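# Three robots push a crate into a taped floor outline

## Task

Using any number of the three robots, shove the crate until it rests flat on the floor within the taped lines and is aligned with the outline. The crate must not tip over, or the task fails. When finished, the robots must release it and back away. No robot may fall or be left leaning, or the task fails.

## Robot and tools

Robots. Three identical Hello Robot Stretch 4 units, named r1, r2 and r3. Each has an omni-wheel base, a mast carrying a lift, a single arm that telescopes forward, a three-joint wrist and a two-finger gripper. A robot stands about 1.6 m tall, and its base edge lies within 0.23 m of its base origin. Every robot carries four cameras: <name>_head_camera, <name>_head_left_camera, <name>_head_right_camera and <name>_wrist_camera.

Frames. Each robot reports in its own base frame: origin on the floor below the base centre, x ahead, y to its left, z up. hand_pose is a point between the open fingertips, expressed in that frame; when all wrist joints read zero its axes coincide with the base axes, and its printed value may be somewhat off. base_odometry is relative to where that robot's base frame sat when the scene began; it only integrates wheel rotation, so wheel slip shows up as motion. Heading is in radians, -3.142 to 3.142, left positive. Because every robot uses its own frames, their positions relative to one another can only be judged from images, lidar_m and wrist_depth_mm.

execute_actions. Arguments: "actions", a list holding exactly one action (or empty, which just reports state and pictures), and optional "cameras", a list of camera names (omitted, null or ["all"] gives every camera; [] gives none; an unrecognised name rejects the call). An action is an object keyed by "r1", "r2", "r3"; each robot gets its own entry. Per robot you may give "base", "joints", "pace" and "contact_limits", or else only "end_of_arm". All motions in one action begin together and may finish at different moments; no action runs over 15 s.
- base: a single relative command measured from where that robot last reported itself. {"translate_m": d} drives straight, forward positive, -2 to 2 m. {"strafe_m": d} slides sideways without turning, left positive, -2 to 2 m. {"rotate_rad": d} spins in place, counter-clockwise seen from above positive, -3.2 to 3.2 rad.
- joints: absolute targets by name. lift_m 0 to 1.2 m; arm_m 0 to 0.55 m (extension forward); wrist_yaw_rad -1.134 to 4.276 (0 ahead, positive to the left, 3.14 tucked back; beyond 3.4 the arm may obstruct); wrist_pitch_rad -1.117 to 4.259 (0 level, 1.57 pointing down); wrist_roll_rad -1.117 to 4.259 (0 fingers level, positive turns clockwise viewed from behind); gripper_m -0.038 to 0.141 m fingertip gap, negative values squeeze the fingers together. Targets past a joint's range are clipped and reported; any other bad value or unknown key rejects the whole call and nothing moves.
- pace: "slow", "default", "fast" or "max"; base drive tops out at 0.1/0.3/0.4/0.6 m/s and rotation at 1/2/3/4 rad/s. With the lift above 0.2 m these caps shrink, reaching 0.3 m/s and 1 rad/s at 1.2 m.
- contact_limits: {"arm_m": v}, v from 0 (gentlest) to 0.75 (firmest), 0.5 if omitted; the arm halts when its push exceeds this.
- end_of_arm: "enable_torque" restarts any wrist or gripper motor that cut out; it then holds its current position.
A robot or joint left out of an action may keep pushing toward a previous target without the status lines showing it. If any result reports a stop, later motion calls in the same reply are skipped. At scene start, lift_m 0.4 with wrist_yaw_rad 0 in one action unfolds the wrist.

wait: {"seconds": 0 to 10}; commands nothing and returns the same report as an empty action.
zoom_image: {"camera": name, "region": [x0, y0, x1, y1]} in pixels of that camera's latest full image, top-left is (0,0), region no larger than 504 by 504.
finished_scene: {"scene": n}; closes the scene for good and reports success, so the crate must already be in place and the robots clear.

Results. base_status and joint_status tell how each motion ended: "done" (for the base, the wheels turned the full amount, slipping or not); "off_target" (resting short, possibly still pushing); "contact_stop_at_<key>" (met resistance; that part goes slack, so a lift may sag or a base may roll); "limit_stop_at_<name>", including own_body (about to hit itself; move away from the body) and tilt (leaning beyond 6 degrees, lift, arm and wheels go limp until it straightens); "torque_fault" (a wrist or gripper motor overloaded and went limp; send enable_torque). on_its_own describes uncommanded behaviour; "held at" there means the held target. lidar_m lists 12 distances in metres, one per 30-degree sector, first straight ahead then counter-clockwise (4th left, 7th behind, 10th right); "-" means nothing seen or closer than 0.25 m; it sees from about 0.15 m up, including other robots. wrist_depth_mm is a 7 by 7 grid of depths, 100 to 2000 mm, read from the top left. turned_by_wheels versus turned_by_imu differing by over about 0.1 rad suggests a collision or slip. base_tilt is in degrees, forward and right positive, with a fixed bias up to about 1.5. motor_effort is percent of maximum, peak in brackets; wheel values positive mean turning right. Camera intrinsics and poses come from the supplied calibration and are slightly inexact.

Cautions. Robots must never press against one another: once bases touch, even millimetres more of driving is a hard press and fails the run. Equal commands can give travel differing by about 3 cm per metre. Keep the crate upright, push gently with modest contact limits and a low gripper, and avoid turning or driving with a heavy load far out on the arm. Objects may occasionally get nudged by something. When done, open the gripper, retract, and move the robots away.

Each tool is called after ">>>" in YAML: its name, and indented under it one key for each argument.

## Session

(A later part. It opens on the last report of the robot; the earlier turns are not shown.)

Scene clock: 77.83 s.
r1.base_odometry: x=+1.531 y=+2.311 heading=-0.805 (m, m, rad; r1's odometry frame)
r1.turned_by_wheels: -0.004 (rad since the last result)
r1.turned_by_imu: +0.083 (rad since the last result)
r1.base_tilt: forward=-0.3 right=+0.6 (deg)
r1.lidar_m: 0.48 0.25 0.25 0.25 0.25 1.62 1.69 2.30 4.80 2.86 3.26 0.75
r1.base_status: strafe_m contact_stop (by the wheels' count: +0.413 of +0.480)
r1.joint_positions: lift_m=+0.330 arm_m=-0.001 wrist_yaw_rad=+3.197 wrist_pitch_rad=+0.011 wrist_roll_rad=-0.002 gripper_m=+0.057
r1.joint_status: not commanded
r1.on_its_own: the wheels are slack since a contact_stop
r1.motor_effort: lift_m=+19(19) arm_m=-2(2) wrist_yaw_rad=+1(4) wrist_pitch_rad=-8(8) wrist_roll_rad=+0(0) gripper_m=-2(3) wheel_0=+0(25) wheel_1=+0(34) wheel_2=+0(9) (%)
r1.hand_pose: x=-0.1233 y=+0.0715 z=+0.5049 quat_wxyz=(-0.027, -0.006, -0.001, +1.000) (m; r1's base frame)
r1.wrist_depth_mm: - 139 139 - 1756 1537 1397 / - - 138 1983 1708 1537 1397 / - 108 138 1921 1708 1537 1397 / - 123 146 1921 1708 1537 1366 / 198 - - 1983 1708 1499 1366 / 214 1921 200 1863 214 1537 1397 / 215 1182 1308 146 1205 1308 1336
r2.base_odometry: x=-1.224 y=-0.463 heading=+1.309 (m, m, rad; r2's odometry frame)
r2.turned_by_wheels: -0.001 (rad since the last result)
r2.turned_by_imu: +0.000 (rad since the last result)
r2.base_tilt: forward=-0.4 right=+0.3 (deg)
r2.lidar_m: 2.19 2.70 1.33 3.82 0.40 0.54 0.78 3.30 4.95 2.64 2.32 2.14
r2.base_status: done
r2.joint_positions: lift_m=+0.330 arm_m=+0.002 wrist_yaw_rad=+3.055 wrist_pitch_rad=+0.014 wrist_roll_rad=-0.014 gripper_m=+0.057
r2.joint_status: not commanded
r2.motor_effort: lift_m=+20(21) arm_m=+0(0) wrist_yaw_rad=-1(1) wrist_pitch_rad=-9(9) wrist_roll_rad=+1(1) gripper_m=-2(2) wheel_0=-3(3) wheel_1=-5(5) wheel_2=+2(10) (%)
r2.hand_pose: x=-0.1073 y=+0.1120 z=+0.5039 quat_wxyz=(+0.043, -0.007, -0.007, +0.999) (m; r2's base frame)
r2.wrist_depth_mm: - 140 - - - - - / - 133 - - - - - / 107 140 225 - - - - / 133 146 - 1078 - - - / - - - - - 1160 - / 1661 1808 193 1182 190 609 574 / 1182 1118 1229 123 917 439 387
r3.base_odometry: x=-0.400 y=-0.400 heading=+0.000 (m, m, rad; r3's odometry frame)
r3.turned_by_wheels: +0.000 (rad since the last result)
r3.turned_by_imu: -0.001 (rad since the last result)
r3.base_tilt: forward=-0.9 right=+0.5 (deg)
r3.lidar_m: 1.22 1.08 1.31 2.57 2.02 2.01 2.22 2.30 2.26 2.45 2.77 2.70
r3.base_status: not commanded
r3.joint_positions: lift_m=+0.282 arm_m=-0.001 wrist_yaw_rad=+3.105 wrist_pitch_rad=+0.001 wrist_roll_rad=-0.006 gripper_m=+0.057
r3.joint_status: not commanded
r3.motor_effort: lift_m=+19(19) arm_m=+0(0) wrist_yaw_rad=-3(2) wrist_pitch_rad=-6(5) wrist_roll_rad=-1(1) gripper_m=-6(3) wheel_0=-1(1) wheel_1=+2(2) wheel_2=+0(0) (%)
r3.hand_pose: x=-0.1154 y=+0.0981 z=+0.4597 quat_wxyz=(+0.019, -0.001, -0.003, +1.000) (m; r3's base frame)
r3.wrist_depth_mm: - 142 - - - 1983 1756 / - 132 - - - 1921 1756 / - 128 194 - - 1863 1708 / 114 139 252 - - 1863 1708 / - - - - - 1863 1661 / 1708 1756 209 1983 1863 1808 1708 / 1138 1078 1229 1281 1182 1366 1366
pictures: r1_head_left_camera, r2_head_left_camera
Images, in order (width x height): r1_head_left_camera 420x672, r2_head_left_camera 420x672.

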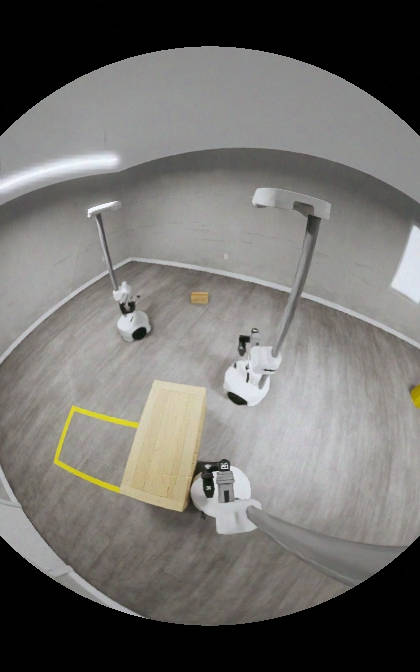

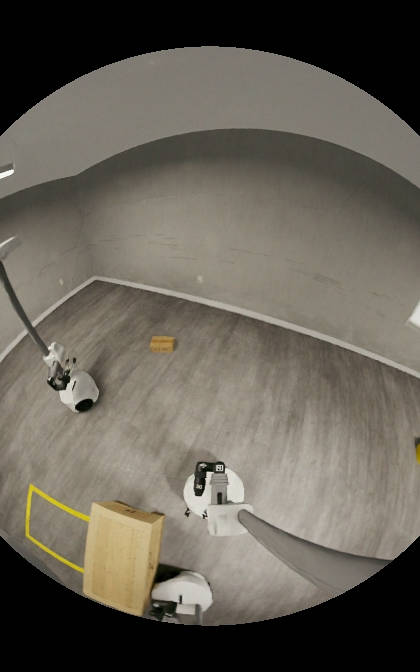

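>>> execute_actions:
  actions:
    - {"r1":{"base":{"rotate_rad":-0.2},"pace":"max"},"r2":{"base":{"translate_m":-0.25},"pace":"max"}}
  cameras: []

>>> execute_actions:
  actions:
    - {"r1":{"base":{"translate_m":-0.08},"pace":"max"}}
  cameras: []

>>> execute_actions:
  actions:
    - {"r1":{"base":{"strafe_m":-0.16},"pace":"max"}}
  cameras: []

>>> execute_actions:
  actions:
    - {"r1":{"base":{"strafe_m":0.5},"pace":"max"},"r2":{"base":{"strafe_m":0.5},"pace":"max"}}
  cameras: ["r1_head_left_camera","r2_head_left_camera","r3_head_left_camera"]

Scene clock: 83.30 s.
r1.base_odometry: x=+1.531 y=+2.311 heading=-1.005 (m, m, rad; r1's odometry frame)
r1.turned_by_wheels: -0.200 (rad since the last result)
r1.turned_by_imu: -0.200 (rad since the last result)
r1.base_tilt: forward=-0.3 right=+0.6 (deg)
r1.lidar_m: 0.50 0.29 0.25 0.25 0.25 1.63 1.63 1.98 3.58 2.88 2.87 0.52
r1.base_status: done
r1.joint_positions: lift_m=+0.330 arm_m=-0.001 wrist_yaw_rad=+3.197 wrist_pitch_rad=+0.011 wrist_roll_rad=-0.002 gripper_m=+0.057
r1.joint_status: not commanded
r1.motor_effort: lift_m=+19(19) arm_m=-1(1) wrist_yaw_rad=+0(0) wrist_pitch_rad=-8(8) wrist_roll_rad=+1(0) gripper_m=-3(1) wheel_0=+0(8) wheel_1=-2(6) wheel_2=+0(7) (%)
r1.hand_pose: x=-0.1233 y=+0.0715 z=+0.5049 quat_wxyz=(-0.027, -0.006, -0.001, +1.000) (m; r1's base frame)
r1.wrist_depth_mm: - 139 139 1863 1708 1576 1464 / - - 138 1808 1708 1576 1464 / - 108 138 1808 1661 1537 1464 / - 123 146 1808 1708 1537 1430 / 199 - 1921 1808 1661 1576 1464 / 215 1983 199 1808 215 1537 1430 / 215 1205 1281 146 1229 1336 1336
r2.base_odometry: x=-1.289 y=-0.705 heading=+1.309 (m, m, rad; r2's odometry frame)
r2.turned_by_wheels: +0.000 (rad since the last result)
r2.turned_by_imu: +0.001 (rad since the last result)
r2.base_tilt: forward=-0.4 right=+0.3 (deg)
r2.lidar_m: 2.40 3.01 1.45 0.30 0.37 0.51 0.52 3.01 4.85 2.58 2.58 2.37
r2.base_status: done
r2.joint_positions: lift_m=+0.330 arm_m=+0.002 wrist_yaw_rad=+3.055 wrist_pitch_rad=+0.014 wrist_roll_rad=-0.014 gripper_m=+0.057
r2.joint_status: not commanded
r2.motor_effort: lift_m=+20(20) arm_m=+0(0) wrist_yaw_rad=+0(0) wrist_pitch_rad=-10(10) wrist_roll_rad=+1(1) gripper_m=-5(4) wheel_0=+0(12) wheel_1=+0(2) wheel_2=-2(8) (%)
r2.hand_pose: x=-0.1073 y=+0.1120 z=+0.5039 quat_wxyz=(+0.043, -0.007, -0.007, +0.999) (m; r2's base frame)
r2.wrist_depth_mm: - 140 - - - - - / - 133 - - - - - / 108 140 225 - - - - / 133 146 - 854 - - - / - - - - - - - / 1708 1756 193 1863 190 647 569 / 1182 1118 1336 123 788 473 399
r3.base_odometry: x=-0.400 y=-0.400 heading=+0.000 (m, m, rad; r3's odometry frame)
r3.turned_by_wheels: +0.000 (rad since the last result)
r3.turned_by_imu: -0.001 (rad since the last result)
r3.base_tilt: forward=-1.0 right=+0.5 (deg)
r3.lidar_m: 1.20 1.09 1.55 2.58 2.04 2.00 2.22 2.28 2.26 2.46 2.77 2.72
r3.base_status: not commanded
r3.joint_positions: lift_m=+0.282 arm_m=-0.001 wrist_yaw_rad=+3.105 wrist_pitch_rad=+0.001 wrist_roll_rad=-0.006 gripper_m=+0.057
r3.joint_status: not commanded
r3.motor_effort: lift_m=+20(19) arm_m=+0(0) wrist_yaw_rad=-1(1) wrist_pitch_rad=-5(5) wrist_roll_rad=-1(1) gripper_m=-3(6) wheel_0=-1(1) wheel_1=+2(2) wheel_2=-1(1) (%)
r3.hand_pose: x=-0.1154 y=+0.0981 z=+0.4597 quat_wxyz=(+0.019, -0.001, -0.003, +1.000) (m; r3's base frame)
r3.wrist_depth_mm: - 141 - - - 1983 1808 / - 132 - - - 1921 1708 / - 129 193 - - 1983 1708 / 114 139 252 - - 1863 1756 / - - - - - 1863 1708 / 1708 1808 211 - 1863 1808 1708 / 1182 1098 1205 1255 1182 1366 1430
pictures: none
No camera images: the call's "cameras" was empty. Leave "cameras" out to get every camera's image.

Scene clock: 84.50 s.
r1.base_odometry: x=+1.488 y=+2.379 heading=-1.005 (m, m, rad; r1's odometry frame)
r1.turned_by_wheels: +0.000 (rad since the last result)
r1.turned_by_imu: +0.000 (rad since the last result)
r1.base_tilt: forward=-0.3 right=+0.7 (deg)
r1.lidar_m: 0.59 0.31 0.25 0.25 1.77 1.55 1.56 1.84 3.40 2.93 2.89 0.61
r1.base_status: done
r1.joint_positions: lift_m=+0.330 arm_m=-0.001 wrist_yaw_rad=+3.197 wrist_pitch_rad=+0.011 wrist_roll_rad=-0.002 gripper_m=+0.057
r1.joint_status: not commanded
r1.motor_effort: lift_m=+19(19) arm_m=-1(2) wrist_yaw_rad=+0(0) wrist_pitch_rad=-8(12) wrist_roll_rad=+0(0) gripper_m=-1(5) wheel_0=+1(5) wheel_1=+0(3) wheel_2=+0(11) (%)
r1.hand_pose: x=-0.1233 y=+0.0715 z=+0.5049 quat_wxyz=(-0.027, -0.006, -0.001, +1.000) (m; r1's base frame)
r1.wrist_depth_mm: - 139 139 1756 1618 1537 1397 / - - 138 1708 1576 1464 1397 / - 108 138 1708 1576 1499 1397 / - 123 146 1708 1576 1464 1397 / 198 - 1808 1708 1576 1464 1397 / 215 1921 199 1756 214 1464 1366 / 215 1182 1281 146 1229 1308 1308
r2.base_odometry: x=-1.289 y=-0.705 heading=+1.309 (m, m, rad; r2's odometry frame)
r2.turned_by_wheels: +0.000 (rad since the last result)
r2.turned_by_imu: +0.000 (rad since the last result)
r2.base_tilt: forward=-0.3 right=+0.3 (deg)
r2.lidar_m: 2.43 3.01 1.45 0.32 0.35 0.53 0.57 3.00 4.85 2.59 2.62 2.39
r2.base_status: not commanded
r2.joint_positions: lift_m=+0.330 arm_m=+0.002 wrist_yaw_rad=+3.055 wrist_pitch_rad=+0.014 wrist_roll_rad=-0.014 gripper_m=+0.057
r2.joint_status: not commanded
r2.motor_effort: lift_m=+21(21) arm_m=+0(0) wrist_yaw_rad=-1(0) wrist_pitch_rad=-9(10) wrist_roll_rad=+1(0) gripper_m=-1(4) wheel_0=+1(1) wheel_1=+0(0) wheel_2=-2(2) (%)
r2.hand_pose: x=-0.1073 y=+0.1120 z=+0.5039 quat_wxyz=(+0.043, -0.007, -0.007, +0.999) (m; r2's base frame)
r2.wrist_depth_mm: - 140 - - - - - / - 133 - - - - - / 107 140 225 - - - - / 134 147 - 946 - - - / - - - - - - - / 1708 1808 193 1863 190 634 574 / 1182 1118 1229 123 842 473 399
r3.base_odometry: x=-0.400 y=-0.400 heading=+0.000 (m, m, rad; r3's odometry frame)
r3.turned_by_wheels: +0.000 (rad since the last result)
r3.turned_by_imu: +0.000 (rad since the last result)
r3.base_tilt: forward=-1.0 right=+0.5 (deg)
r3.lidar_m: 1.21 1.09 1.53 2.58 2.03 1.99 2.22 2.29 2.25 2.49 2.76 2.71
r3.base_status: not commanded
r3.joint_positions: lift_m=+0.282 arm_m=-0.001 wrist_yaw_rad=+3.105 wrist_pitch_rad=+0.001 wrist_roll_rad=-0.006 gripper_m=+0.057
r3.joint_status: not commanded
r3.motor_effort: lift_m=+19(20) arm_m=+0(0) wrist_yaw_rad=+1(1) wrist_pitch_rad=-6(5) wrist_roll_rad=-1(1) gripper_m=-5(5) wheel_0=-1(1) wheel_1=+2(2) wheel_2=+0(0) (%)
r3.hand_pose: x=-0.1154 y=+0.0981 z=+0.4597 quat_wxyz=(+0.019, -0.001, -0.003, +1.000) (m; r3's base frame)
r3.wrist_depth_mm: - 141 - - - 1983 1756 / - 132 - - - 1921 1708 / - 128 193 - - 1983 1661 / 114 139 251 - - 1921 1708 / - - - - - 1863 1661 / 1661 1808 211 1983 1863 1863 1661 / 1160 1098 1205 1255 1182 1336 1397
pictures: none
No camera images: the call's "cameras" was empty. Leave "cameras" out to get every camera's image.

Scene clock: 85.93 s.
r1.base_odometry: x=+1.353 y=+2.293 heading=-1.005 (m, m, rad; r1's odometry frame)
r1.turned_by_wheels: +0.000 (rad since the last result)
r1.turned_by_imu: -0.001 (rad since the last result)
r1.base_tilt: forward=-0.2 right=+0.6 (deg)
r1.lidar_m: 0.57 0.51 0.37 0.35 1.80 1.60 1.61 1.92 3.53 2.81 2.73 3.14
r1.base_status: done
r1.joint_positions: lift_m=+0.330 arm_m=-0.001 wrist_yaw_rad=+3.197 wrist_pitch_rad=+0.011 wrist_roll_rad=-0.002 gripper_m=+0.057
r1.joint_status: not commanded
r1.motor_effort: lift_m=+19(19) arm_m=-2(2) wrist_yaw_rad=+0(0) wrist_pitch_rad=-8(7) wrist_roll_rad=+0(0) gripper_m=-4(4) wheel_0=-1(11) wheel_1=+2(15) wheel_2=+0(0) (%)
r1.hand_pose: x=-0.1233 y=+0.0715 z=+0.5049 quat_wxyz=(-0.027, -0.006, -0.001, +1.000) (m; r1's base frame)
r1.wrist_depth_mm: - 139 139 1808 1618 1537 1430 / - - 138 1808 1661 1537 1430 / - 108 137 1808 1661 1499 1464 / - 123 146 1756 1661 1537 1430 / 198 - 1863 1756 1618 1537 1430 / 214 1921 200 1756 215 1537 1430 / 215 1182 1281 146 1205 1336 1336
r2.base_odometry: x=-1.289 y=-0.705 heading=+1.309 (m, m, rad; r2's odometry frame)
r2.turned_by_wheels: +0.000 (rad since the last result)
r2.turned_by_imu: +0.000 (rad since the last result)
r2.base_tilt: forward=-0.2 right=+0.3 (deg)
r2.lidar_m: 2.40 3.03 1.46 0.33 0.35 0.53 0.56 3.00 4.85 2.60 2.61 2.36
r2.base_status: not commanded
r2.joint_positions: lift_m=+0.330 arm_m=+0.002 wrist_yaw_rad=+3.055 wrist_pitch_rad=+0.014 wrist_roll_rad=-0.014 gripper_m=+0.057
r2.joint_status: not commanded
r2.motor_effort: lift_m=+20(21) arm_m=+0(0) wrist_yaw_rad=+0(0) wrist_pitch_rad=-9(9) wrist_roll_rad=+1(1) gripper_m=-3(0) wheel_0=+1(0) wheel_1=+0(0) wheel_2=-2(3) (%)
r2.hand_pose: x=-0.1073 y=+0.1120 z=+0.5039 quat_wxyz=(+0.043, -0.007, -0.007, +0.999) (m; r2's base frame)
r2.wrist_depth_mm: - 140 - - - - - / - 133 976 - - - - / 108 140 226 - - - - / 133 147 707 931 - - - / - - - - - - - / 1708 1808 193 1983 190 640 580 / 1160 1118 809 123 1255 473 397
r3.base_odometry: x=-0.400 y=-0.400 heading=+0.000 (m, m, rad; r3's odometry frame)
r3.turned_by_wheels: +0.000 (rad since the last result)
r3.turned_by_imu: +0.000 (rad since the last result)
r3.base_tilt: forward=-1.0 right=+0.6 (deg)
r3.lidar_m: 1.22 1.09 1.56 2.56 2.04 2.01 2.22 2.28 2.25 2.48 2.77 2.71
r3.base_status: not commanded
r3.joint_positions: lift_m=+0.282 arm_m=-0.001 wrist_yaw_rad=+3.105 wrist_pitch_rad=+0.001 wrist_roll_rad=-0.006 gripper_m=+0.057
r3.joint_status: not commanded
r3.motor_effort: lift_m=+20(20) arm_m=+0(0) wrist_yaw_rad=+0(1) wrist_pitch_rad=-5(6) wrist_roll_rad=-1(0) gripper_m=-3(2) wheel_0=-1(1) wheel_1=+2(2) wheel_2=+0(1) (%)
r3.hand_pose: x=-0.1154 y=+0.0981 z=+0.4597 quat_wxyz=(+0.019, -0.001, -0.003, +1.000) (m; r3's base frame)
r3.wrist_depth_mm: - 141 - - - 1983 1808 / - 132 - - - 1983 1708 / - 128 194 - - 1921 1808 / 114 139 252 - - 1808 1708 / - - - - - 1863 1661 / 1661 1808 209 - 1863 1863 1661 / 1160 1078 1205 1281 1182 1336 1397
pictures: none
No camera images: the call's "cameras" was empty. Leave "cameras" out to get every camera's image.

Scene clock: 88.17 s.
r1.base_odometry: x=+1.774 y=+2.561 heading=-1.004 (m, m, rad; r1's odometry frame)
r1.turned_by_wheels: +0.001 (rad since the last result)
r1.turned_by_imu: -0.017 (rad since the last result)
r1.base_tilt: forward=-0.5 right=+0.7 (deg)
r1.lidar_m: 0.54 0.35 0.25 0.25 0.26 1.49 1.50 1.75 3.16 3.14 3.13 3.26
r1.base_status: done
r1.joint_positions: lift_m=+0.330 arm_m=-0.001 wrist_yaw_rad=+3.197 wrist_pitch_rad=+0.011 wrist_roll_rad=-0.002 gripper_m=+0.057
r1.joint_status: not commanded
r1.motor_effort: lift_m=+19(19) arm_m=-2(1) wrist_yaw_rad=+0(3) wrist_pitch_rad=-9(8) wrist_roll_rad=+0(0) gripper_m=-4(4) wheel_0=-9(27) wheel_1=+20(35) wheel_2=+1(4) (%)
r1.hand_pose: x=-0.1233 y=+0.0714 z=+0.5049 quat_wxyz=(-0.027, -0.006, -0.001, +1.000) (m; r1's base frame)
r1.wrist_depth_mm: - 139 139 1661 1537 1430 1366 / - - 138 1661 1537 1430 1308 / - 108 137 1618 1537 1430 1336 / - 123 146 1618 1537 1464 1308 / 198 1921 1756 1618 1537 1430 1336 / 214 1863 199 1661 216 1397 1336 / 216 1182 1308 146 1229 1308 1281
r2.base_odometry: x=-1.771 y=-0.575 heading=+1.309 (m, m, rad; r2's odometry frame)
r2.turned_by_wheels: +0.000 (rad since the last result)
r2.turned_by_imu: -0.033 (rad since the last result)
r2.base_tilt: forward=-0.4 right=+0.3 (deg)
r2.lidar_m: 2.58 1.10 1.09 0.25 0.25 0.28 0.54 0.63 5.27 3.09 2.85 2.53
r2.base_status: done
r2.joint_positions: lift_m=+0.330 arm_m=+0.002 wrist_yaw_rad=+3.055 wrist_pitch_rad=+0.014 wrist_roll_rad=-0.014 gripper_m=+0.057
r2.joint_status: not commanded
r2.motor_effort: lift_m=+20(21) arm_m=+0(0) wrist_yaw_rad=+1(1) wrist_pitch_rad=-9(8) wrist_roll_rad=+2(1) gripper_m=-3(2) wheel_0=-11(35) wheel_1=+5(33) wheel_2=+2(8) (%)
r2.hand_pose: x=-0.1073 y=+0.1120 z=+0.5039 quat_wxyz=(+0.043, -0.007, -0.007, +0.999) (m; r2's base frame)
r2.wrist_depth_mm: - 140 - - - - 1983 / - 133 - - - - 1983 / 107 140 225 - - - 1921 / 133 146 683 - - - 1921 / - - - - - - 1983 / 1756 1808 193 798 190 574 574 / 1182 991 809 123 402 362 384
r3.base_odometry: x=-0.400 y=-0.400 heading=+0.000 (m, m, rad; r3's odometry frame)
r3.turned_by_wheels: +0.000 (rad since the last result)
r3.turned_by_imu: -0.001 (rad since the last result)
r3.base_tilt: forward=-1.0 right=+0.5 (deg)
r3.lidar_m: 0.96 1.06 4.13 2.57 2.06 2.01 2.20 2.29 2.24 2.44 2.77 2.70
r3.base_status: not commanded
r3.joint_positions: lift_m=+0.282 arm_m=-0.001 wrist_yaw_rad=+3.105 wrist_pitch_rad=+0.001 wrist_roll_rad=-0.006 gripper_m=+0.057
r3.joint_status: not commanded
r3.motor_effort: lift_m=+20(20) arm_m=+0(0) wrist_yaw_rad=-1(0) wrist_pitch_rad=-5(6) wrist_roll_rad=-1(2) gripper_m=-4(1) wheel_0=-1(1) wheel_1=+3(2) wheel_2=+0(1) (%)
r3.hand_pose: x=-0.1154 y=+0.0981 z=+0.4597 quat_wxyz=(+0.019, -0.001, -0.003, +1.000) (m; r3's base frame)
r3.wrist_depth_mm: - 141 - - - 1921 1756 / - 132 - - - 1983 1756 / - 128 194 - - 1983 1756 / 114 139 251 - - 1863 1708 / - - - - - 1863 1661 / 1661 1756 210 1983 1863 1808 1708 / 1160 1078 1205 1255 1182 1366 1397
pictures: r1_head_left_camera, r2_head_left_camera, r3_head_left_camera
Images, in order (width x height): r1_head_left_camera 420x672, r2_head_left_camera 420x672, r3_head_left_camera 420x672.

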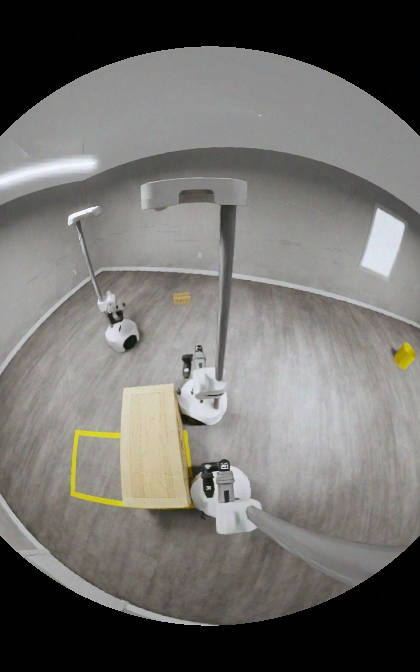

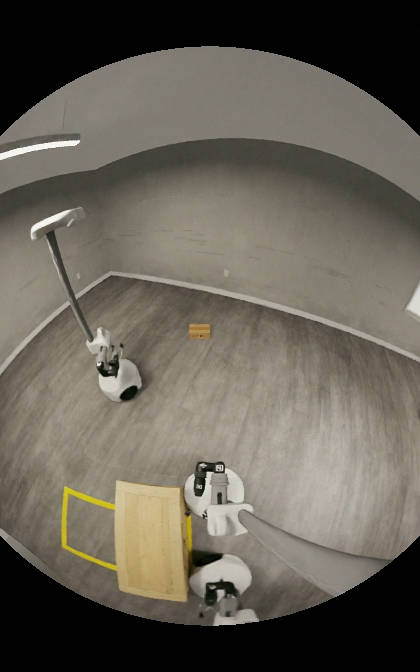

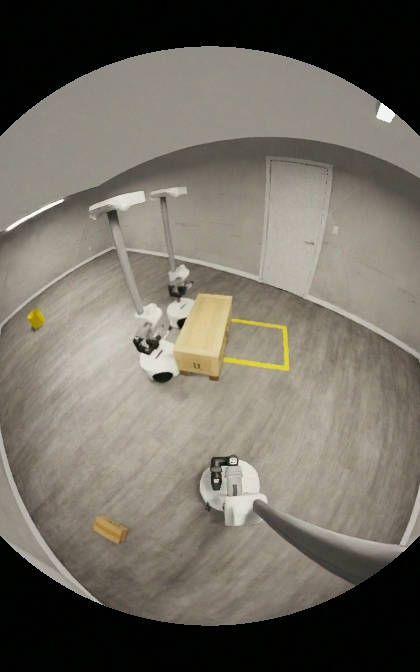

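>>> execute_actions:
  actions:
    - {"r1":{"base":{"translate_m":-0.5},"pace":"max"},"r2":{"base":{"strafe_m":-0.12},"pace":"max"}}
  cameras: []

>>> execute_actions:
  actions:
    - {"r2":{"base":{"strafe_m":0.5},"pace":"max"}}
  cameras: ["r1_head_left_camera","r2_head_left_camera"]

Scene clock: 92.93 s.
r1.base_odometry: x=+1.506 y=+2.983 heading=-1.004 (m, m, rad; r1's odometry frame)
r1.turned_by_wheels: +0.000 (rad since the last result)
r1.turned_by_imu: -0.004 (rad since the last result)
r1.base_tilt: forward=-0.4 right=+0.5 (deg)
r1.lidar_m: 1.03 0.45 0.55 1.99 1.15 1.01 1.02 1.20 2.16 4.89 3.28 3.73
r1.base_status: done
r1.joint_positions: lift_m=+0.330 arm_m=-0.001 wrist_yaw_rad=+3.197 wrist_pitch_rad=+0.011 wrist_roll_rad=-0.002 gripper_m=+0.057
r1.joint_status: not commanded
r1.motor_effort: lift_m=+19(19) arm_m=-2(2) wrist_yaw_rad=+0(0) wrist_pitch_rad=-10(7) wrist_roll_rad=+1(0) gripper_m=+2(1) wheel_0=+2(31) wheel_1=+1(19) wheel_2=-1(18) (%)
r1.hand_pose: x=-0.1233 y=+0.0714 z=+0.5049 quat_wxyz=(-0.027, -0.006, -0.001, +1.000) (m; r1's base frame)
r1.wrist_depth_mm: - 139 139 1182 1078 1025 946 / - - 138 1182 1078 1008 946 / - 108 137 1118 1078 1008 931 / - 123 146 1182 1078 1008 946 / 199 1336 1255 1160 1060 1008 946 / 215 1366 200 1160 215 1008 946 / 215 1182 1205 146 1042 976 946
r2.base_odometry: x=-1.655 y=-0.606 heading=+1.309 (m, m, rad; r2's odometry frame)
r2.turned_by_wheels: +0.000 (rad since the last result)
r2.turned_by_imu: +0.000 (rad since the last result)
r2.base_tilt: forward=-0.4 right=+0.3 (deg)
r2.lidar_m: 2.51 1.18 1.18 0.30 0.30 0.41 1.05 2.79 5.19 2.97 2.75 2.50
r2.base_status: done
r2.joint_positions: lift_m=+0.330 arm_m=+0.002 wrist_yaw_rad=+3.055 wrist_pitch_rad=+0.014 wrist_roll_rad=-0.014 gripper_m=+0.057
r2.joint_status: not commanded
r2.motor_effort: lift_m=+21(20) arm_m=+0(0) wrist_yaw_rad=+0(1) wrist_pitch_rad=-9(9) wrist_roll_rad=+0(0) gripper_m=-5(5) wheel_0=+0(15) wheel_1=+1(13) wheel_2=-1(2) (%)
r2.hand_pose: x=-0.1073 y=+0.1120 z=+0.5039 quat_wxyz=(+0.043, -0.007, -0.007, +0.999) (m; r2's base frame)
r2.wrist_depth_mm: - 140 - - - - 1921 / - 133 - - - - 1921 / 108 140 225 - - - 1983 / 133 146 - 1430 - - - / - - - - - - 1921 / 1708 1808 193 1229 190 574 580 / 1182 1118 1229 123 683 375 384
r3.base_odometry: x=-0.400 y=-0.400 heading=+0.000 (m, m, rad; r3's odometry frame)
r3.turned_by_wheels: +0.000 (rad since the last result)
r3.turned_by_imu: -0.001 (rad since the last result)
r3.base_tilt: forward=-1.0 right=+0.5 (deg)
r3.lidar_m: 0.96 1.08 4.14 2.59 2.02 2.00 2.22 2.29 2.26 2.45 2.78 2.73
r3.base_status: not commanded
r3.joint_positions: lift_m=+0.282 arm_m=-0.001 wrist_yaw_rad=+3.105 wrist_pitch_rad=+0.001 wrist_roll_rad=-0.006 gripper_m=+0.057
r3.joint_status: not commanded
r3.motor_effort: lift_m=+19(19) arm_m=+0(0) wrist_yaw_rad=-2(1) wrist_pitch_rad=-6(6) wrist_roll_rad=-3(3) gripper_m=-4(5) wheel_0=-1(1) wheel_1=+2(2) wheel_2=+0(1) (%)
r3.hand_pose: x=-0.1154 y=+0.0981 z=+0.4597 quat_wxyz=(+0.019, -0.001, -0.003, +1.000) (m; r3's base frame)
r3.wrist_depth_mm: - 141 - - - 1921 1756 / - 132 - - - 1983 1661 / - 129 194 - - 1921 1708 / 114 139 251 - - 1863 1708 / - - - - - 1863 1708 / 1708 1808 211 - 1808 1808 1661 / 1160 1078 1205 1255 1182 1336 1397
pictures: none
No camera images: the call's "cameras" was empty. Leave "cameras" out to get every camera's image.

Scene clock: 95.13 s.
r1.base_odometry: x=+1.506 y=+2.983 heading=-1.004 (m, m, rad; r1's odometry frame)
r1.turned_by_wheels: +0.000 (rad since the last result)
r1.turned_by_imu: -0.001 (rad since the last result)
r1.base_tilt: forward=-0.3 right=+0.5 (deg)
r1.lidar_m: 1.16 0.53 0.54 1.97 1.13 1.01 1.01 1.21 2.16 4.89 3.30 3.73
r1.base_status: not commanded
r1.joint_positions: lift_m=+0.330 arm_m=-0.001 wrist_yaw_rad=+3.197 wrist_pitch_rad=+0.011 wrist_roll_rad=-0.002 gripper_m=+0.057
r1.joint_status: not commanded
r1.motor_effort: lift_m=+19(19) arm_m=-1(2) wrist_yaw_rad=+0(0) wrist_pitch_rad=-9(10) wrist_roll_rad=+0(0) gripper_m=-2(5) wheel_0=+2(2) wheel_1=+1(2) wheel_2=-1(1) (%)
r1.hand_pose: x=-0.1233 y=+0.0714 z=+0.5049 quat_wxyz=(-0.027, -0.006, -0.001, +1.000) (m; r1's base frame)
r1.wrist_depth_mm: - 139 139 1160 1098 1008 960 / - - 138 1160 1078 1008 946 / - 108 138 1138 1060 1008 931 / - 123 146 1138 1078 991 946 / 198 1308 1255 1138 1078 1008 946 / 214 1366 200 1138 215 991 931 / 215 1205 1205 146 1042 976 931
r2.base_odometry: x=-2.138 y=-0.477 heading=+1.310 (m, m, rad; r2's odometry frame)
r2.turned_by_wheels: +0.001 (rad since the last result)
r2.turned_by_imu: -0.052 (rad since the last result)
r2.base_tilt: forward=-0.2 right=+0.4 (deg)
r2.lidar_m: 2.66 0.86 0.96 0.25 0.25 0.25 0.28 0.61 4.58 3.42 2.96 2.65
r2.base_status: done
r2.joint_positions: lift_m=+0.330 arm_m=+0.002 wrist_yaw_rad=+3.055 wrist_pitch_rad=+0.014 wrist_roll_rad=-0.014 gripper_m=+0.057
r2.joint_status: not commanded
r2.motor_effort: lift_m=+20(21) arm_m=+0(0) wrist_yaw_rad=-1(0) wrist_pitch_rad=-11(11) wrist_roll_rad=+2(0) gripper_m=-3(2) wheel_0=-15(34) wheel_1=+15(36) wheel_2=+10(10) (%)
r2.hand_pose: x=-0.1073 y=+0.1120 z=+0.5040 quat_wxyz=(+0.043, -0.007, -0.007, +0.999) (m; r2's base frame)
r2.wrist_depth_mm: - 140 - - - - 1921 / - 133 - - - 1983 - / 107 140 227 - - 1983 1921 / 133 146 - - - 1983 1921 / - - - - - - 1921 / 1708 788 193 569 190 580 1863 / 1205 750 459 123 402 362 384
r3.base_odometry: x=-0.400 y=-0.400 heading=+0.000 (m, m, rad; r3's odometry frame)
r3.turned_by_wheels: +0.000 (rad since the last result)
r3.turned_by_imu: -0.001 (rad since the last result)
r3.base_tilt: forward=-1.0 right=+0.6 (deg)
r3.lidar_m: 0.86 0.83 4.13 2.57 2.04 2.01 2.22 2.29 2.26 2.46 2.78 1.09
r3.base_status: not commanded
r3.joint_positions: lift_m=+0.282 arm_m=-0.001 wrist_yaw_rad=+3.105 wrist_pitch_rad=+0.001 wrist_roll_rad=-0.006 gripper_m=+0.057
r3.joint_status: not commanded
r3.motor_effort: lift_m=+20(20) arm_m=+0(0) wrist_yaw_rad=-1(1) wrist_pitch_rad=-6(6) wrist_roll_rad=-1(1) gripper_m=-3(4) wheel_0=+0(1) wheel_1=+2(2) wheel_2=-1(0) (%)
r3.hand_pose: x=-0.1154 y=+0.0981 z=+0.4597 quat_wxyz=(+0.019, -0.001, -0.003, +1.000) (m; r3's base frame)
r3.wrist_depth_mm: - 141 - - - 1983 1756 / - 132 - - - 1921 1708 / - 128 194 - - 1921 1756 / 114 139 252 - - 1863 1756 / - - - - - 1921 1661 / 1708 1863 211 1983 1808 1808 1708 / 1160 1098 1205 1281 1182 1336 1366
pictures: r1_head_left_camera, r2_head_left_camera
Images, in order (width x height): r1_head_left_camera 420x672, r2_head_left_camera 420x672.

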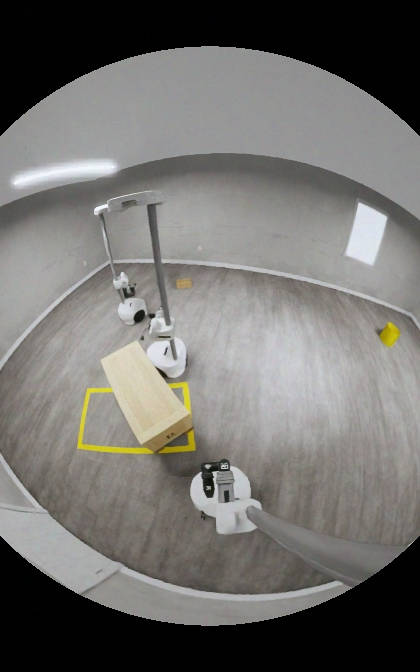

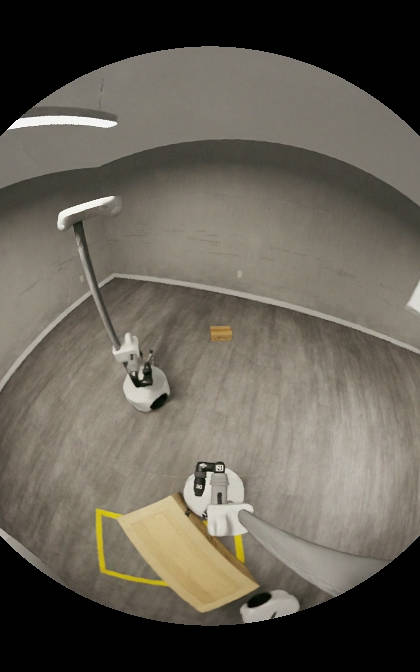

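>>> execute_actions:
  actions:
    - {"r2":{"base":{"translate_m":0.16},"pace":"max"},"r3":{"base":{"translate_m":-0.2},"pace":"max"}}
  cameras: []

>>> execute_actions:
  actions:
    - {"r2":{"base":{"rotate_rad":0.55},"pace":"max"}}
  cameras: []

>>> execute_actions:
  actions:
    - {"r2":{"base":{"strafe_m":0.5},"pace":"max"}}
  cameras: ["r1_head_left_camera","r2_head_left_camera"]

Scene clock: 98.80 s.
r1.base_odometry: x=+1.506 y=+2.983 heading=-1.004 (m, m, rad; r1's odometry frame)
r1.turned_by_wheels: +0.000 (rad since the last result)
r1.turned_by_imu: -0.001 (rad since the last result)
r1.base_tilt: forward=-0.3 right=+0.7 (deg)
r1.lidar_m: 1.29 0.51 0.54 1.99 1.16 1.00 1.02 1.20 2.17 4.89 3.30 3.72
r1.base_status: not commanded
r1.joint_positions: lift_m=+0.330 arm_m=-0.001 wrist_yaw_rad=+3.197 wrist_pitch_rad=+0.011 wrist_roll_rad=-0.002 gripper_m=+0.057
r1.joint_status: not commanded
r1.motor_effort: lift_m=+19(19) arm_m=-1(2) wrist_yaw_rad=+0(0) wrist_pitch_rad=-7(8) wrist_roll_rad=+0(0) gripper_m=-3(3) wheel_0=+2(2) wheel_1=+1(1) wheel_2=-1(1) (%)
r1.hand_pose: x=-0.1233 y=+0.0714 z=+0.5049 quat_wxyz=(-0.027, -0.006, -0.001, +1.000) (m; r1's base frame)
r1.wrist_depth_mm: - 139 139 1182 1098 1008 946 / - - 138 1160 1098 1008 946 / - 108 137 1138 1078 1008 946 / - 123 146 1160 1078 991 946 / 198 1336 1229 1160 1060 1008 946 / 214 1397 199 1138 214 991 931 / 215 1182 1205 146 1060 976 931
r2.base_odometry: x=-2.096 y=-0.322 heading=+1.310 (m, m, rad; r2's odometry frame)
r2.turned_by_wheels: +0.000 (rad since the last result)
r2.turned_by_imu: +0.000 (rad since the last result)
r2.base_tilt: forward=-0.2 right=+0.4 (deg)
r2.lidar_m: 2.52 0.88 0.98 3.05 0.29 0.28 0.38 0.90 4.86 3.44 2.82 2.48
r2.base_status: done
r2.joint_positions: lift_m=+0.330 arm_m=+0.002 wrist_yaw_rad=+3.055 wrist_pitch_rad=+0.014 wrist_roll_rad=-0.014 gripper_m=+0.057
r2.joint_status: not commanded
r2.motor_effort: lift_m=+20(20) arm_m=+0(0) wrist_yaw_rad=+0(0) wrist_pitch_rad=-9(8) wrist_roll_rad=+2(1) gripper_m=-3(3) wheel_0=+1(11) wheel_1=+1(12) wheel_2=+1(10) (%)
r2.hand_pose: x=-0.1073 y=+0.1120 z=+0.5040 quat_wxyz=(+0.043, -0.007, -0.007, +0.999) (m; r2's base frame)
r2.wrist_depth_mm: - 140 - - - - - / - 133 - - - - - / 107 140 226 - - - - / 133 146 - - - - - / - - 1098 - - - - / 1708 1308 193 564 190 574 569 / 1160 1098 676 123 399 359 418
r3.base_odometry: x=-0.600 y=-0.400 heading=+0.000 (m, m, rad; r3's odometry frame)
r3.turned_by_wheels: +0.000 (rad since the last result)
r3.turned_by_imu: +0.000 (rad since the last result)
r3.base_tilt: forward=-1.0 right=+0.5 (deg)
r3.lidar_m: 0.92 0.91 4.25 2.33 1.87 1.86 2.03 2.16 2.14 2.33 2.95 2.90
r3.base_status: done
r3.joint_positions: lift_m=+0.282 arm_m=-0.001 wrist_yaw_rad=+3.105 wrist_pitch_rad=+0.001 wrist_roll_rad=-0.006 gripper_m=+0.057
r3.joint_status: not commanded
r3.motor_effort: lift_m=+20(20) arm_m=+0(0) wrist_yaw_rad=-2(1) wrist_pitch_rad=-4(6) wrist_roll_rad=+0(2) gripper_m=-2(4) wheel_0=-1(7) wheel_1=+1(8) wheel_2=-2(13) (%)
r3.hand_pose: x=-0.1154 y=+0.0981 z=+0.4597 quat_wxyz=(+0.019, -0.001, -0.003, +1.000) (m; r3's base frame)
r3.wrist_depth_mm: - 141 - - - 1863 1618 / - 132 - - - 1808 1576 / - 128 194 - - 1756 1618 / 114 139 252 - 1983 1756 1576 / 1983 - - - 1983 1756 1537 / 1708 1756 210 1983 1808 1708 1537 / 1160 1098 1229 1255 1182 1366 1397
pictures: none
No camera images: the call's "cameras" was empty. Leave "cameras" out to get every camera's image.

Scene clock: 99.87 s.
r1.base_odometry: x=+1.506 y=+2.983 heading=-1.004 (m, m, rad; r1's odometry frame)
r1.turned_by_wheels: +0.000 (rad since the last result)
r1.turned_by_imu: +0.000 (rad since the last result)
r1.base_tilt: forward=-0.2 right=+0.7 (deg)
r1.lidar_m: 1.30 0.52 0.53 1.97 1.12 1.01 1.03 1.21 2.13 4.88 3.29 3.73
r1.base_status: not commanded
r1.joint_positions: lift_m=+0.330 arm_m=-0.001 wrist_yaw_rad=+3.197 wrist_pitch_rad=+0.011 wrist_roll_rad=-0.002 gripper_m=+0.057
r1.joint_status: not commanded
r1.motor_effort: lift_m=+19(19) arm_m=-1(2) wrist_yaw_rad=+0(1) wrist_pitch_rad=-10(8) wrist_roll_rad=+0(0) gripper_m=-6(4) wheel_0=+2(2) wheel_1=+1(1) wheel_2=-1(1) (%)
r1.hand_pose: x=-0.1233 y=+0.0714 z=+0.5049 quat_wxyz=(-0.027, -0.006, -0.001, +1.000) (m; r1's base frame)
r1.wrist_depth_mm: - 139 139 1182 1098 1025 946 / - - 138 1160 1098 1008 946 / - 108 138 1138 1078 1008 931 / - 123 146 1138 1060 1008 931 / 198 1336 1255 1160 1078 1008 931 / 214 1366 199 1138 215 991 931 / 215 1205 1205 146 1060 976 931
r2.base_odometry: x=-2.096 y=-0.322 heading=+1.860 (m, m, rad; r2's odometry frame)
r2.turned_by_wheels: +0.550 (rad since the last result)
r2.turned_by_imu: +0.552 (rad since the last result)
r2.base_tilt: forward=-0.4 right=+0.4 (deg)
r2.lidar_m: 0.91 1.00 3.04 0.28 0.28 0.40 1.30 5.66 3.43 2.80 2.48 2.51
r2.base_status: done
r2.joint_positions: lift_m=+0.330 arm_m=+0.002 wrist_yaw_rad=+3.055 wrist_pitch_rad=+0.014 wrist_roll_rad=-0.014 gripper_m=+0.057
r2.joint_status: not commanded
r2.motor_effort: lift_m=+21(20) arm_m=+0(0) wrist_yaw_rad=+0(0) wrist_pitch_rad=-9(9) wrist_roll_rad=+1(1) gripper_m=-2(3) wheel_0=-3(11) wheel_1=-2(12) wheel_2=+2(15) (%)
r2.hand_pose: x=-0.1073 y=+0.1120 z=+0.5040 quat_wxyz=(+0.043, -0.007, -0.007, +0.999) (m; r2's base frame)
r2.wrist_depth_mm: - 140 - - - - 1863 / - 133 - - - - 1921 / 107 140 225 - - - 1921 / 133 147 - - - - 1921 / - - - - - - 1863 / 1708 1756 193 1499 190 574 580 / 1182 1138 1308 123 615 370 384
r3.base_odometry: x=-0.600 y=-0.400 heading=+0.000 (m, m, rad; r3's odometry frame)
r3.turned_by_wheels: +0.000 (rad since the last result)
r3.turned_by_imu: +0.000 (rad since the last result)
r3.base_tilt: forward=-1.0 right=+0.5 (deg)
r3.lidar_m: 0.91 0.91 4.21 2.35 1.88 1.85 2.04 2.17 2.14 2.32 2.95 2.89
r3.base_status: not commanded
r3.joint_positions: lift_m=+0.282 arm_m=-0.001 wrist_yaw_rad=+3.105 wrist_pitch_rad=+0.001 wrist_roll_rad=-0.006 gripper_m=+0.057
r3.joint_status: not commanded
r3.motor_effort: lift_m=+19(20) arm_m=+0(0) wrist_yaw_rad=+0(1) wrist_pitch_rad=-5(5) wrist_roll_rad=-1(3) gripper_m=-3(3) wheel_0=-1(1) wheel_1=+1(1) wheel_2=-2(2) (%)
r3.hand_pose: x=-0.1154 y=+0.0981 z=+0.4597 quat_wxyz=(+0.019, -0.001, -0.003, +1.000) (m; r3's base frame)
r3.wrist_depth_mm: - 141 - - - 1808 1618 / - 132 - - - 1808 1576 / - 129 193 - - 1756 1576 / 114 139 251 - - 1756 1576 / 1983 - - - - 1756 1537 / 1661 1808 210 1983 1863 1708 1499 / 1182 1078 1205 1255 1182 1336 1366
pictures: none
No camera images: the call's "cameras" was empty. Leave "cameras" out to get every camera's image.

Scene clock: 102.07 s.
r1.base_odometry: x=+1.506 y=+2.983 heading=-1.004 (m, m, rad; r1's odometry frame)
r1.turned_by_wheels: +0.000 (rad since the last result)
r1.turned_by_imu: -0.001 (rad since the last result)
r1.base_tilt: forward=-0.2 right=+0.6 (deg)
r1.lidar_m: 3.73 0.50 0.49 1.98 1.14 1.00 1.01 1.20 2.18 4.88 3.26 3.71
r1.base_status: not commanded
r1.joint_positions: lift_m=+0.330 arm_m=-0.001 wrist_yaw_rad=+3.197 wrist_pitch_rad=+0.011 wrist_roll_rad=-0.002 gripper_m=+0.057
r1.joint_status: not commanded
r1.motor_effort: lift_m=+19(19) arm_m=-1(1) wrist_yaw_rad=+0(0) wrist_pitch_rad=-8(9) wrist_roll_rad=+0(0) gripper_m=-3(1) wheel_0=+2(2) wheel_1=+2(1) wheel_2=-1(1) (%)
r1.hand_pose: x=-0.1233 y=+0.0714 z=+0.5049 quat_wxyz=(-0.027, -0.006, -0.001, +1.000) (m; r1's base frame)
r1.wrist_depth_mm: - 139 139 1182 1078 1008 960 / - - 138 1160 1078 1025 960 / - 108 138 1138 1078 1008 946 / - 123 146 1138 1078 991 946 / 198 1336 1229 1182 1060 1008 946 / 215 1366 200 1160 215 1008 946 / 215 1205 1205 146 1060 976 917
r2.base_odometry: x=-2.575 y=-0.465 heading=+1.861 (m, m, rad; r2's odometry frame)
r2.turned_by_wheels: +0.001 (rad since the last result)
r2.turned_by_imu: -0.041 (rad since the last result)
r2.base_tilt: forward=-0.3 right=+0.3 (deg)
r2.lidar_m: 0.96 2.72 2.73 2.18 0.25 0.25 0.27 0.61 3.81 3.22 2.82 0.92
r2.base_status: done
r2.joint_positions: lift_m=+0.330 arm_m=+0.002 wrist_yaw_rad=+3.055 wrist_pitch_rad=+0.014 wrist_roll_rad=-0.014 gripper_m=+0.057
r2.joint_status: not commanded
r2.motor_effort: lift_m=+20(20) arm_m=+0(0) wrist_yaw_rad=+1(0) wrist_pitch_rad=-10(9) wrist_roll_rad=+3(1) gripper_m=-2(2) wheel_0=-16(31) wheel_1=+15(34) wheel_2=+11(13) (%)
r2.hand_pose: x=-0.1073 y=+0.1120 z=+0.5040 quat_wxyz=(+0.043, -0.007, -0.007, +0.999) (m; r2's base frame)
r2.wrist_depth_mm: - 140 - - - 1863 1618 / - 134 1661 - - 1863 1618 / 107 140 225 - - 1808 1618 / 133 147 1430 - - 1863 1576 / - - - - - 1863 1618 / 1756 788 193 564 190 574 1576 / 1182 750 455 123 404 364 387
r3.base_odometry: x=-0.600 y=-0.400 heading=+0.000 (m, m, rad; r3's odometry frame)
r3.turned_by_wheels: +0.000 (rad since the last result)
r3.turned_by_imu: -0.001 (rad since the last result)
r3.base_tilt: forward=-1.0 right=+0.5 (deg)
r3.lidar_m: 0.92 4.79 4.23 2.37 1.88 1.86 2.03 2.16 2.14 2.33 2.94 1.11
r3.base_status: not commanded
r3.joint_positions: lift_m=+0.282 arm_m=-0.001 wrist_yaw_rad=+3.105 wrist_pitch_rad=+0.001 wrist_roll_rad=-0.006 gripper_m=+0.057
r3.joint_status: not commanded
r3.motor_effort: lift_m=+19(20) arm_m=+0(0) wrist_yaw_rad=+0(0) wrist_pitch_rad=-5(6) wrist_roll_rad=-2(2) gripper_m=-5(5) wheel_0=-1(0) wheel_1=+1(1) wheel_2=-2(1) (%)
r3.hand_pose: x=-0.1154 y=+0.0981 z=+0.4597 quat_wxyz=(+0.019, -0.001, -0.003, +1.000) (m; r3's base frame)
r3.wrist_depth_mm: - 141 - - - 1808 1618 / - 132 - - - 1808 1618 / - 128 193 - - 1756 1618 / 114 139 252 - - 1756 1576 / 1983 - - - - 1756 1537 / 1661 1808 210 - 1863 1661 1537 / 1182 1078 1205 1255 1160 1366 1397
pictures: r1_head_left_camera, r2_head_left_camera
Images, in order (width x height): r1_head_left_camera 420x672, r2_head_left_camera 420x672.

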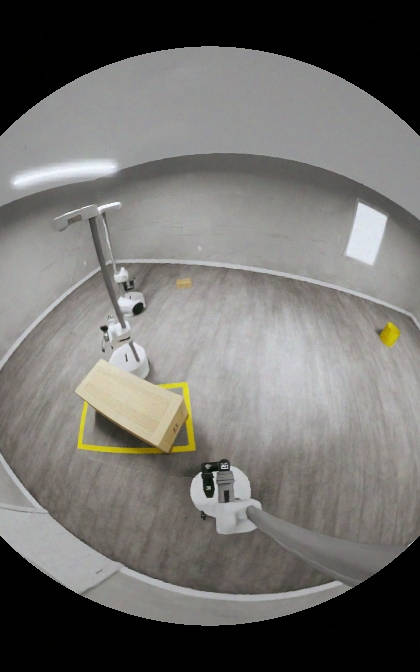

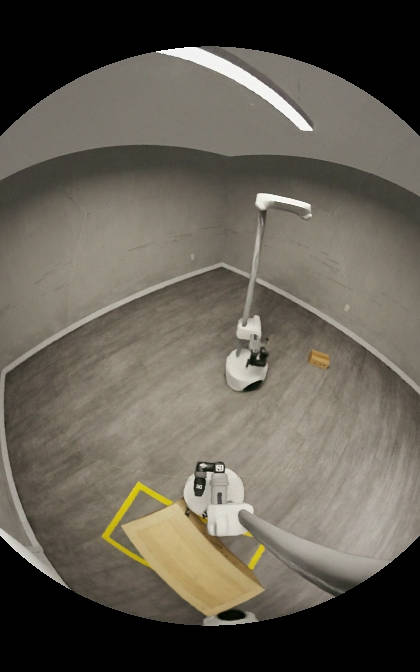

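>>> execute_actions:
  actions:
    - {"r2":{"base":{"translate_m":0.13},"pace":"max"},"r1":{"base":{"strafe_m":0.27},"pace":"max"}}
  cameras: []

>>> execute_actions:
  actions:
    - {"r2":{"base":{"rotate_rad":0.57},"pace":"max"},"r1":{"base":{"rotate_rad":-1.5},"pace":"max"}}
  cameras: []

>>> execute_actions:
  actions:
    - {"r2":{"base":{"strafe_m":0.42},"pace":"max"}}
  cameras: ["r1_head_left_camera","r2_head_left_camera","r3_head_camera"]

Scene clock: 106.37 s.
r1.base_odometry: x=+1.734 y=+3.128 heading=-1.004 (m, m, rad; r1's odometry frame)
r1.turned_by_wheels: +0.000 (rad since the last result)
r1.turned_by_imu: -0.001 (rad since the last result)
r1.base_tilt: forward=-0.2 right=+0.6 (deg)
r1.lidar_m: 0.38 0.32 0.64 1.83 1.03 0.94 0.95 1.12 2.01 5.13 3.54 3.81
r1.base_status: done
r1.joint_positions: lift_m=+0.330 arm_m=-0.001 wrist_yaw_rad=+3.197 wrist_pitch_rad=+0.011 wrist_roll_rad=-0.002 gripper_m=+0.057
r1.joint_status: not commanded
r1.motor_effort: lift_m=+19(19) arm_m=-2(2) wrist_yaw_rad=+0(1) wrist_pitch_rad=-7(7) wrist_roll_rad=+0(0) gripper_m=-1(3) wheel_0=+2(11) wheel_1=-1(7) wheel_2=-1(0) (%)
r1.hand_pose: x=-0.1233 y=+0.0714 z=+0.5049 quat_wxyz=(-0.027, -0.006, -0.001, +1.000) (m; r1's base frame)
r1.wrist_depth_mm: - 139 139 1098 1008 946 866 / - - 138 1098 1008 946 866 / - 108 138 1060 1008 931 866 / - 123 146 1078 1008 946 854 / 198 1229 1160 1078 1008 931 854 / 215 1281 200 1060 216 917 854 / 215 1205 1138 146 976 891 842
r2.base_odometry: x=-2.612 y=-0.340 heading=+1.861 (m, m, rad; r2's odometry frame)
r2.turned_by_wheels: +0.000 (rad since the last result)
r2.turned_by_imu: +0.001 (rad since the last result)
r2.base_tilt: forward=-0.4 right=+0.3 (deg)
r2.lidar_m: 0.84 2.65 2.64 2.31 0.28 0.28 0.38 0.83 3.90 3.17 2.75 0.79
r2.base_status: done
r2.joint_positions: lift_m=+0.330 arm_m=+0.002 wrist_yaw_rad=+3.055 wrist_pitch_rad=+0.014 wrist_roll_rad=-0.014 gripper_m=+0.057
r2.joint_status: not commanded
r2.motor_effort: lift_m=+20(21) arm_m=+0(0) wrist_yaw_rad=-1(1) wrist_pitch_rad=-9(9) wrist_roll_rad=-1(2) gripper_m=-2(2) wheel_0=+0(17) wheel_1=+1(14) wheel_2=+2(11) (%)
r2.hand_pose: x=-0.1073 y=+0.1120 z=+0.5040 quat_wxyz=(+0.043, -0.007, -0.007, +0.999) (m; r2's base frame)
r2.wrist_depth_mm: - 140 - - - 1921 1618 / - 133 - - - 1921 1708 / 107 140 224 - - 1921 1708 / 133 146 - 1708 - 1921 1661 / - - 1078 1708 - 1921 1708 / 1756 1464 193 559 190 574 1618 / 1182 1042 627 123 402 394 517
r3.base_odometry: x=-0.600 y=-0.400 heading=+0.000 (m, m, rad; r3's odometry frame)
r3.turned_by_wheels: +0.000 (rad since the last result)
r3.turned_by_imu: -0.001 (rad since the last result)
r3.base_tilt: forward=-1.0 right=+0.5 (deg)
r3.lidar_m: 0.80 4.79 4.21 2.35 1.89 1.85 2.03 2.16 2.12 2.33 2.94 0.86
r3.base_status: not commanded
r3.joint_positions: lift_m=+0.282 arm_m=-0.001 wrist_yaw_rad=+3.105 wrist_pitch_rad=+0.001 wrist_roll_rad=-0.006 gripper_m=+0.057
r3.joint_status: not commanded
r3.motor_effort: lift_m=+19(20) arm_m=+0(0) wrist_yaw_rad=-1(0) wrist_pitch_rad=-5(5) wrist_roll_rad=-2(1) gripper_m=-4(0) wheel_0=+0(0) wheel_1=+1(1) wheel_2=-2(1) (%)
r3.hand_pose: x=-0.1154 y=+0.0981 z=+0.4597 quat_wxyz=(+0.019, -0.001, -0.003, +1.000) (m; r3's base frame)
r3.wrist_depth_mm: - 142 - - - 1808 1618 / - 132 - - - 1808 1576 / - 128 194 - - 1756 1576 / 114 139 252 - 1983 1756 1576 / 1983 - - - 1983 1756 1576 / 1661 1808 210 - 1808 1708 1576 / 1138 1078 1205 1281 1182 1366 1366
pictures: none
No camera images: the call's "cameras" was empty. Leave "cameras" out to get every camera's image.

Scene clock: 107.97 s.
r1.base_odometry: x=+1.734 y=+3.128 heading=-2.504 (m, m, rad; r1's odometry frame)
r1.turned_by_wheels: -1.500 (rad since the last result)
r1.turned_by_imu: -1.484 (rad since the last result)
r1.base_tilt: forward=-0.3 right=+0.7 (deg)
r1.lidar_m: 5.16 3.51 3.80 0.34 0.33 0.80 1.66 1.00 0.95 0.93 1.18 2.35
r1.base_status: done
r1.joint_positions: lift_m=+0.330 arm_m=-0.001 wrist_yaw_rad=+3.197 wrist_pitch_rad=+0.011 wrist_roll_rad=-0.002 gripper_m=+0.057
r1.joint_status: not commanded
r1.motor_effort: lift_m=+19(19) arm_m=-1(2) wrist_yaw_rad=+0(0) wrist_pitch_rad=-7(7) wrist_roll_rad=+0(0) gripper_m=-5(2) wheel_0=+1(5) wheel_1=-1(8) wheel_2=-1(7) (%)
r1.hand_pose: x=-0.1233 y=+0.0714 z=+0.5049 quat_wxyz=(-0.027, -0.006, -0.001, +1.000) (m; r1's base frame)
r1.wrist_depth_mm: - 139 139 - - - - / - - 138 - - - - / - 108 138 - - - - / - 123 146 - - - - / 198 1160 1756 - - - - / 215 1281 199 - 215 - 1921 / 215 1118 1281 146 1229 1308 1229
r2.base_odometry: x=-2.612 y=-0.340 heading=+2.431 (m, m, rad; r2's odometry frame)
r2.turned_by_wheels: +0.570 (rad since the last result)
r2.turned_by_imu: +0.573 (rad since the last result)
r2.base_tilt: forward=-0.3 right=+0.4 (deg)
r2.lidar_m: 2.64 2.62 2.22 0.27 0.29 0.42 - 3.90 3.05 2.74 0.78 0.84
r2.base_status: done
r2.joint_positions: lift_m=+0.330 arm_m=+0.002 wrist_yaw_rad=+3.055 wrist_pitch_rad=+0.014 wrist_roll_rad=-0.014 gripper_m=+0.057
r2.joint_status: not commanded
r2.motor_effort: lift_m=+20(21) arm_m=+0(0) wrist_yaw_rad=+1(0) wrist_pitch_rad=-8(9) wrist_roll_rad=-1(2) gripper_m=-1(4) wheel_0=+0(9) wheel_1=+1(8) wheel_2=+1(10) (%)
r2.hand_pose: x=-0.1073 y=+0.1120 z=+0.5040 quat_wxyz=(+0.043, -0.007, -0.007, +0.999) (m; r2's base frame)
r2.wrist_depth_mm: - 140 - - - - - / - 133 - - - - - / 108 140 226 - - - - / 134 146 - - - 1397 1281 / - - - - - - 1983 / 1708 1756 193 1863 190 580 574 / 1205 1138 1336 123 591 373 387
r3.base_odometry: x=-0.600 y=-0.400 heading=+0.000 (m, m, rad; r3's odometry frame)
r3.turned_by_wheels: +0.000 (rad since the last result)
r3.turned_by_imu: +0.000 (rad since the last result)
r3.base_tilt: forward=-0.9 right=+0.5 (deg)
r3.lidar_m: 0.82 4.79 4.24 2.36 1.88 1.84 2.02 2.16 2.10 2.34 2.96 0.87
r3.base_status: not commanded
r3.joint_positions: lift_m=+0.282 arm_m=-0.001 wrist_yaw_rad=+3.105 wrist_pitch_rad=+0.001 wrist_roll_rad=-0.006 gripper_m=+0.057
r3.joint_status: not commanded
r3.motor_effort: lift_m=+20(20) arm_m=+0(0) wrist_yaw_rad=-1(1) wrist_pitch_rad=-6(5) wrist_roll_rad=+1(0) gripper_m=-4(8) wheel_0=-1(0) wheel_1=+1(1) wheel_2=-2(2) (%)
r3.hand_pose: x=-0.1154 y=+0.0981 z=+0.4597 quat_wxyz=(+0.019, -0.001, -0.003, +1.000) (m; r3's base frame)
r3.wrist_depth_mm: - 141 - - - 1808 1618 / - 132 - - - 1808 1576 / - 128 194 - - 1756 1618 / 114 139 251 - - 1708 1618 / - - - - 1983 1808 1576 / 1618 1808 210 1983 1863 1708 1576 / 1160 1078 1182 1255 1182 1336 1366
pictures: none
No camera images: the call's "cameras" was empty. Leave "cameras" out to get every camera's image.

Scene clock: 110.00 s.
r1.base_odometry: x=+1.734 y=+3.128 heading=-2.504 (m, m, rad; r1's odometry frame)
r1.turned_by_wheels: +0.000 (rad since the last result)
r1.turned_by_imu: -0.001 (rad since the last result)
r1.base_tilt: forward=-0.3 right=+0.7 (deg)
r1.lidar_m: 5.14 3.52 3.80 0.34 0.38 0.54 1.63 1.03 0.94 0.95 1.18 2.35
r1.base_status: not commanded
r1.joint_positions: lift_m=+0.330 arm_m=-0.001 wrist_yaw_rad=+3.197 wrist_pitch_rad=+0.011 wrist_roll_rad=-0.002 gripper_m=+0.057
r1.joint_status: not commanded
r1.motor_effort: lift_m=+19(19) arm_m=-2(2) wrist_yaw_rad=+0(0) wrist_pitch_rad=-9(9) wrist_roll_rad=+0(0) gripper_m=-3(2) wheel_0=+1(1) wheel_1=+0(0) wheel_2=-1(1) (%)
r1.hand_pose: x=-0.1233 y=+0.0714 z=+0.5049 quat_wxyz=(-0.027, -0.006, -0.001, +1.000) (m; r1's base frame)
r1.wrist_depth_mm: - 139 139 - - - - / - - 138 - - - - / - 108 137 - - - - / - 123 146 - - - - / 198 1182 1708 - - - - / 215 1255 199 - 215 750 634 / 215 1138 1281 146 1229 627 473
r2.base_odometry: x=-2.886 y=-0.658 heading=+2.432 (m, m, rad; r2's odometry frame)
r2.turned_by_wheels: +0.001 (rad since the last result)
r2.turned_by_imu: -0.035 (rad since the last result)
r2.base_tilt: forward=-0.4 right=+0.4 (deg)
r2.lidar_m: 2.54 2.54 1.79 1.57 0.25 0.25 0.31 0.78 3.53 3.13 1.13 2.90
r2.base_status: done
r2.joint_positions: lift_m=+0.330 arm_m=+0.002 wrist_yaw_rad=+3.055 wrist_pitch_rad=+0.014 wrist_roll_rad=-0.014 gripper_m=+0.057
r2.joint_status: not commanded
r2.motor_effort: lift_m=+20(21) arm_m=+0(0) wrist_yaw_rad=-1(1) wrist_pitch_rad=-9(9) wrist_roll_rad=+1(1) gripper_m=-2(2) wheel_0=-16(30) wheel_1=+19(31) wheel_2=+12(10) (%)
r2.hand_pose: x=-0.1073 y=+0.1120 z=+0.5040 quat_wxyz=(+0.043, -0.007, -0.007, +0.999) (m; r2's base frame)
r2.wrist_depth_mm: - 140 - - - - 1661 / - 133 - - - - 1708 / 108 140 227 - - - 1708 / 133 147 - - 1308 - 1708 / - - - - - - 1661 / 1708 1618 193 564 190 574 1618 / 1182 1138 525 123 404 364 384
r3.base_odometry: x=-0.600 y=-0.400 heading=+0.000 (m, m, rad; r3's odometry frame)
r3.turned_by_wheels: +0.000 (rad since the last result)
r3.turned_by_imu: -0.001 (rad since the last result)
r3.base_tilt: forward=-0.9 right=+0.5 (deg)
r3.lidar_m: 1.20 4.76 4.24 2.37 1.89 1.85 2.03 2.15 2.12 2.32 2.95 1.13
r3.base_status: not commanded
r3.joint_positions: lift_m=+0.282 arm_m=-0.001 wrist_yaw_rad=+3.105 wrist_pitch_rad=+0.001 wrist_roll_rad=-0.006 gripper_m=+0.057
r3.joint_status: not commanded
r3.motor_effort: lift_m=+20(20) arm_m=+0(0) wrist_yaw_rad=-1(2) wrist_pitch_rad=-5(7) wrist_roll_rad=-3(1) gripper_m=-4(5) wheel_0=+0(0) wheel_1=+1(1) wheel_2=-2(1) (%)
r3.hand_pose: x=-0.1154 y=+0.0981 z=+0.4597 quat_wxyz=(+0.019, -0.001, -0.003, +1.000) (m; r3's base frame)
r3.wrist_depth_mm: - 142 - - - 1808 1618 / - 132 - - - 1808 1576 / - 128 193 - - 1756 1618 / 114 139 252 - 1983 1808 1537 / 1921 - - - 1983 1756 1576 / 1708 1756 210 1921 1863 1708 1576 / 1160 1078 1182 1255 1182 1336 1336
pictures: r1_head_left_camera, r2_head_left_camera, r3_head_camera
Images, in order (width x height): r1_head_left_camera 420x672, r2_head_left_camera 420x672, r3_head_camera 420x560.

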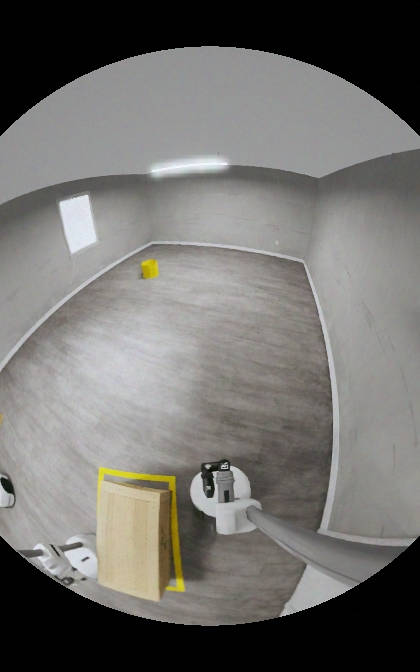

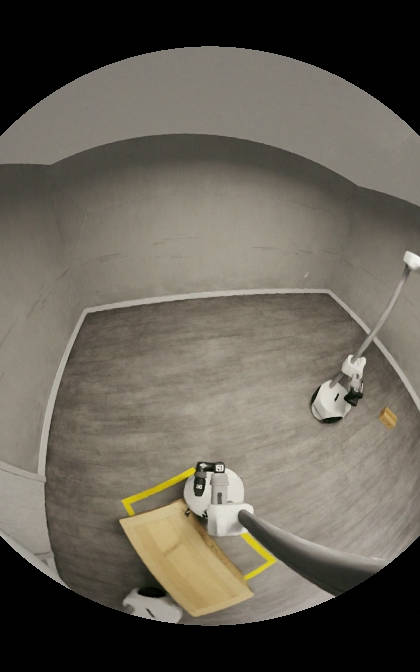

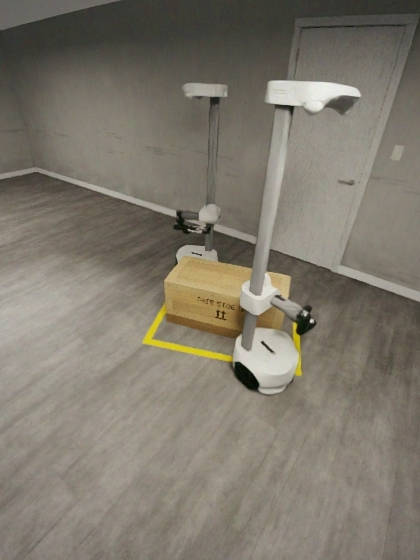

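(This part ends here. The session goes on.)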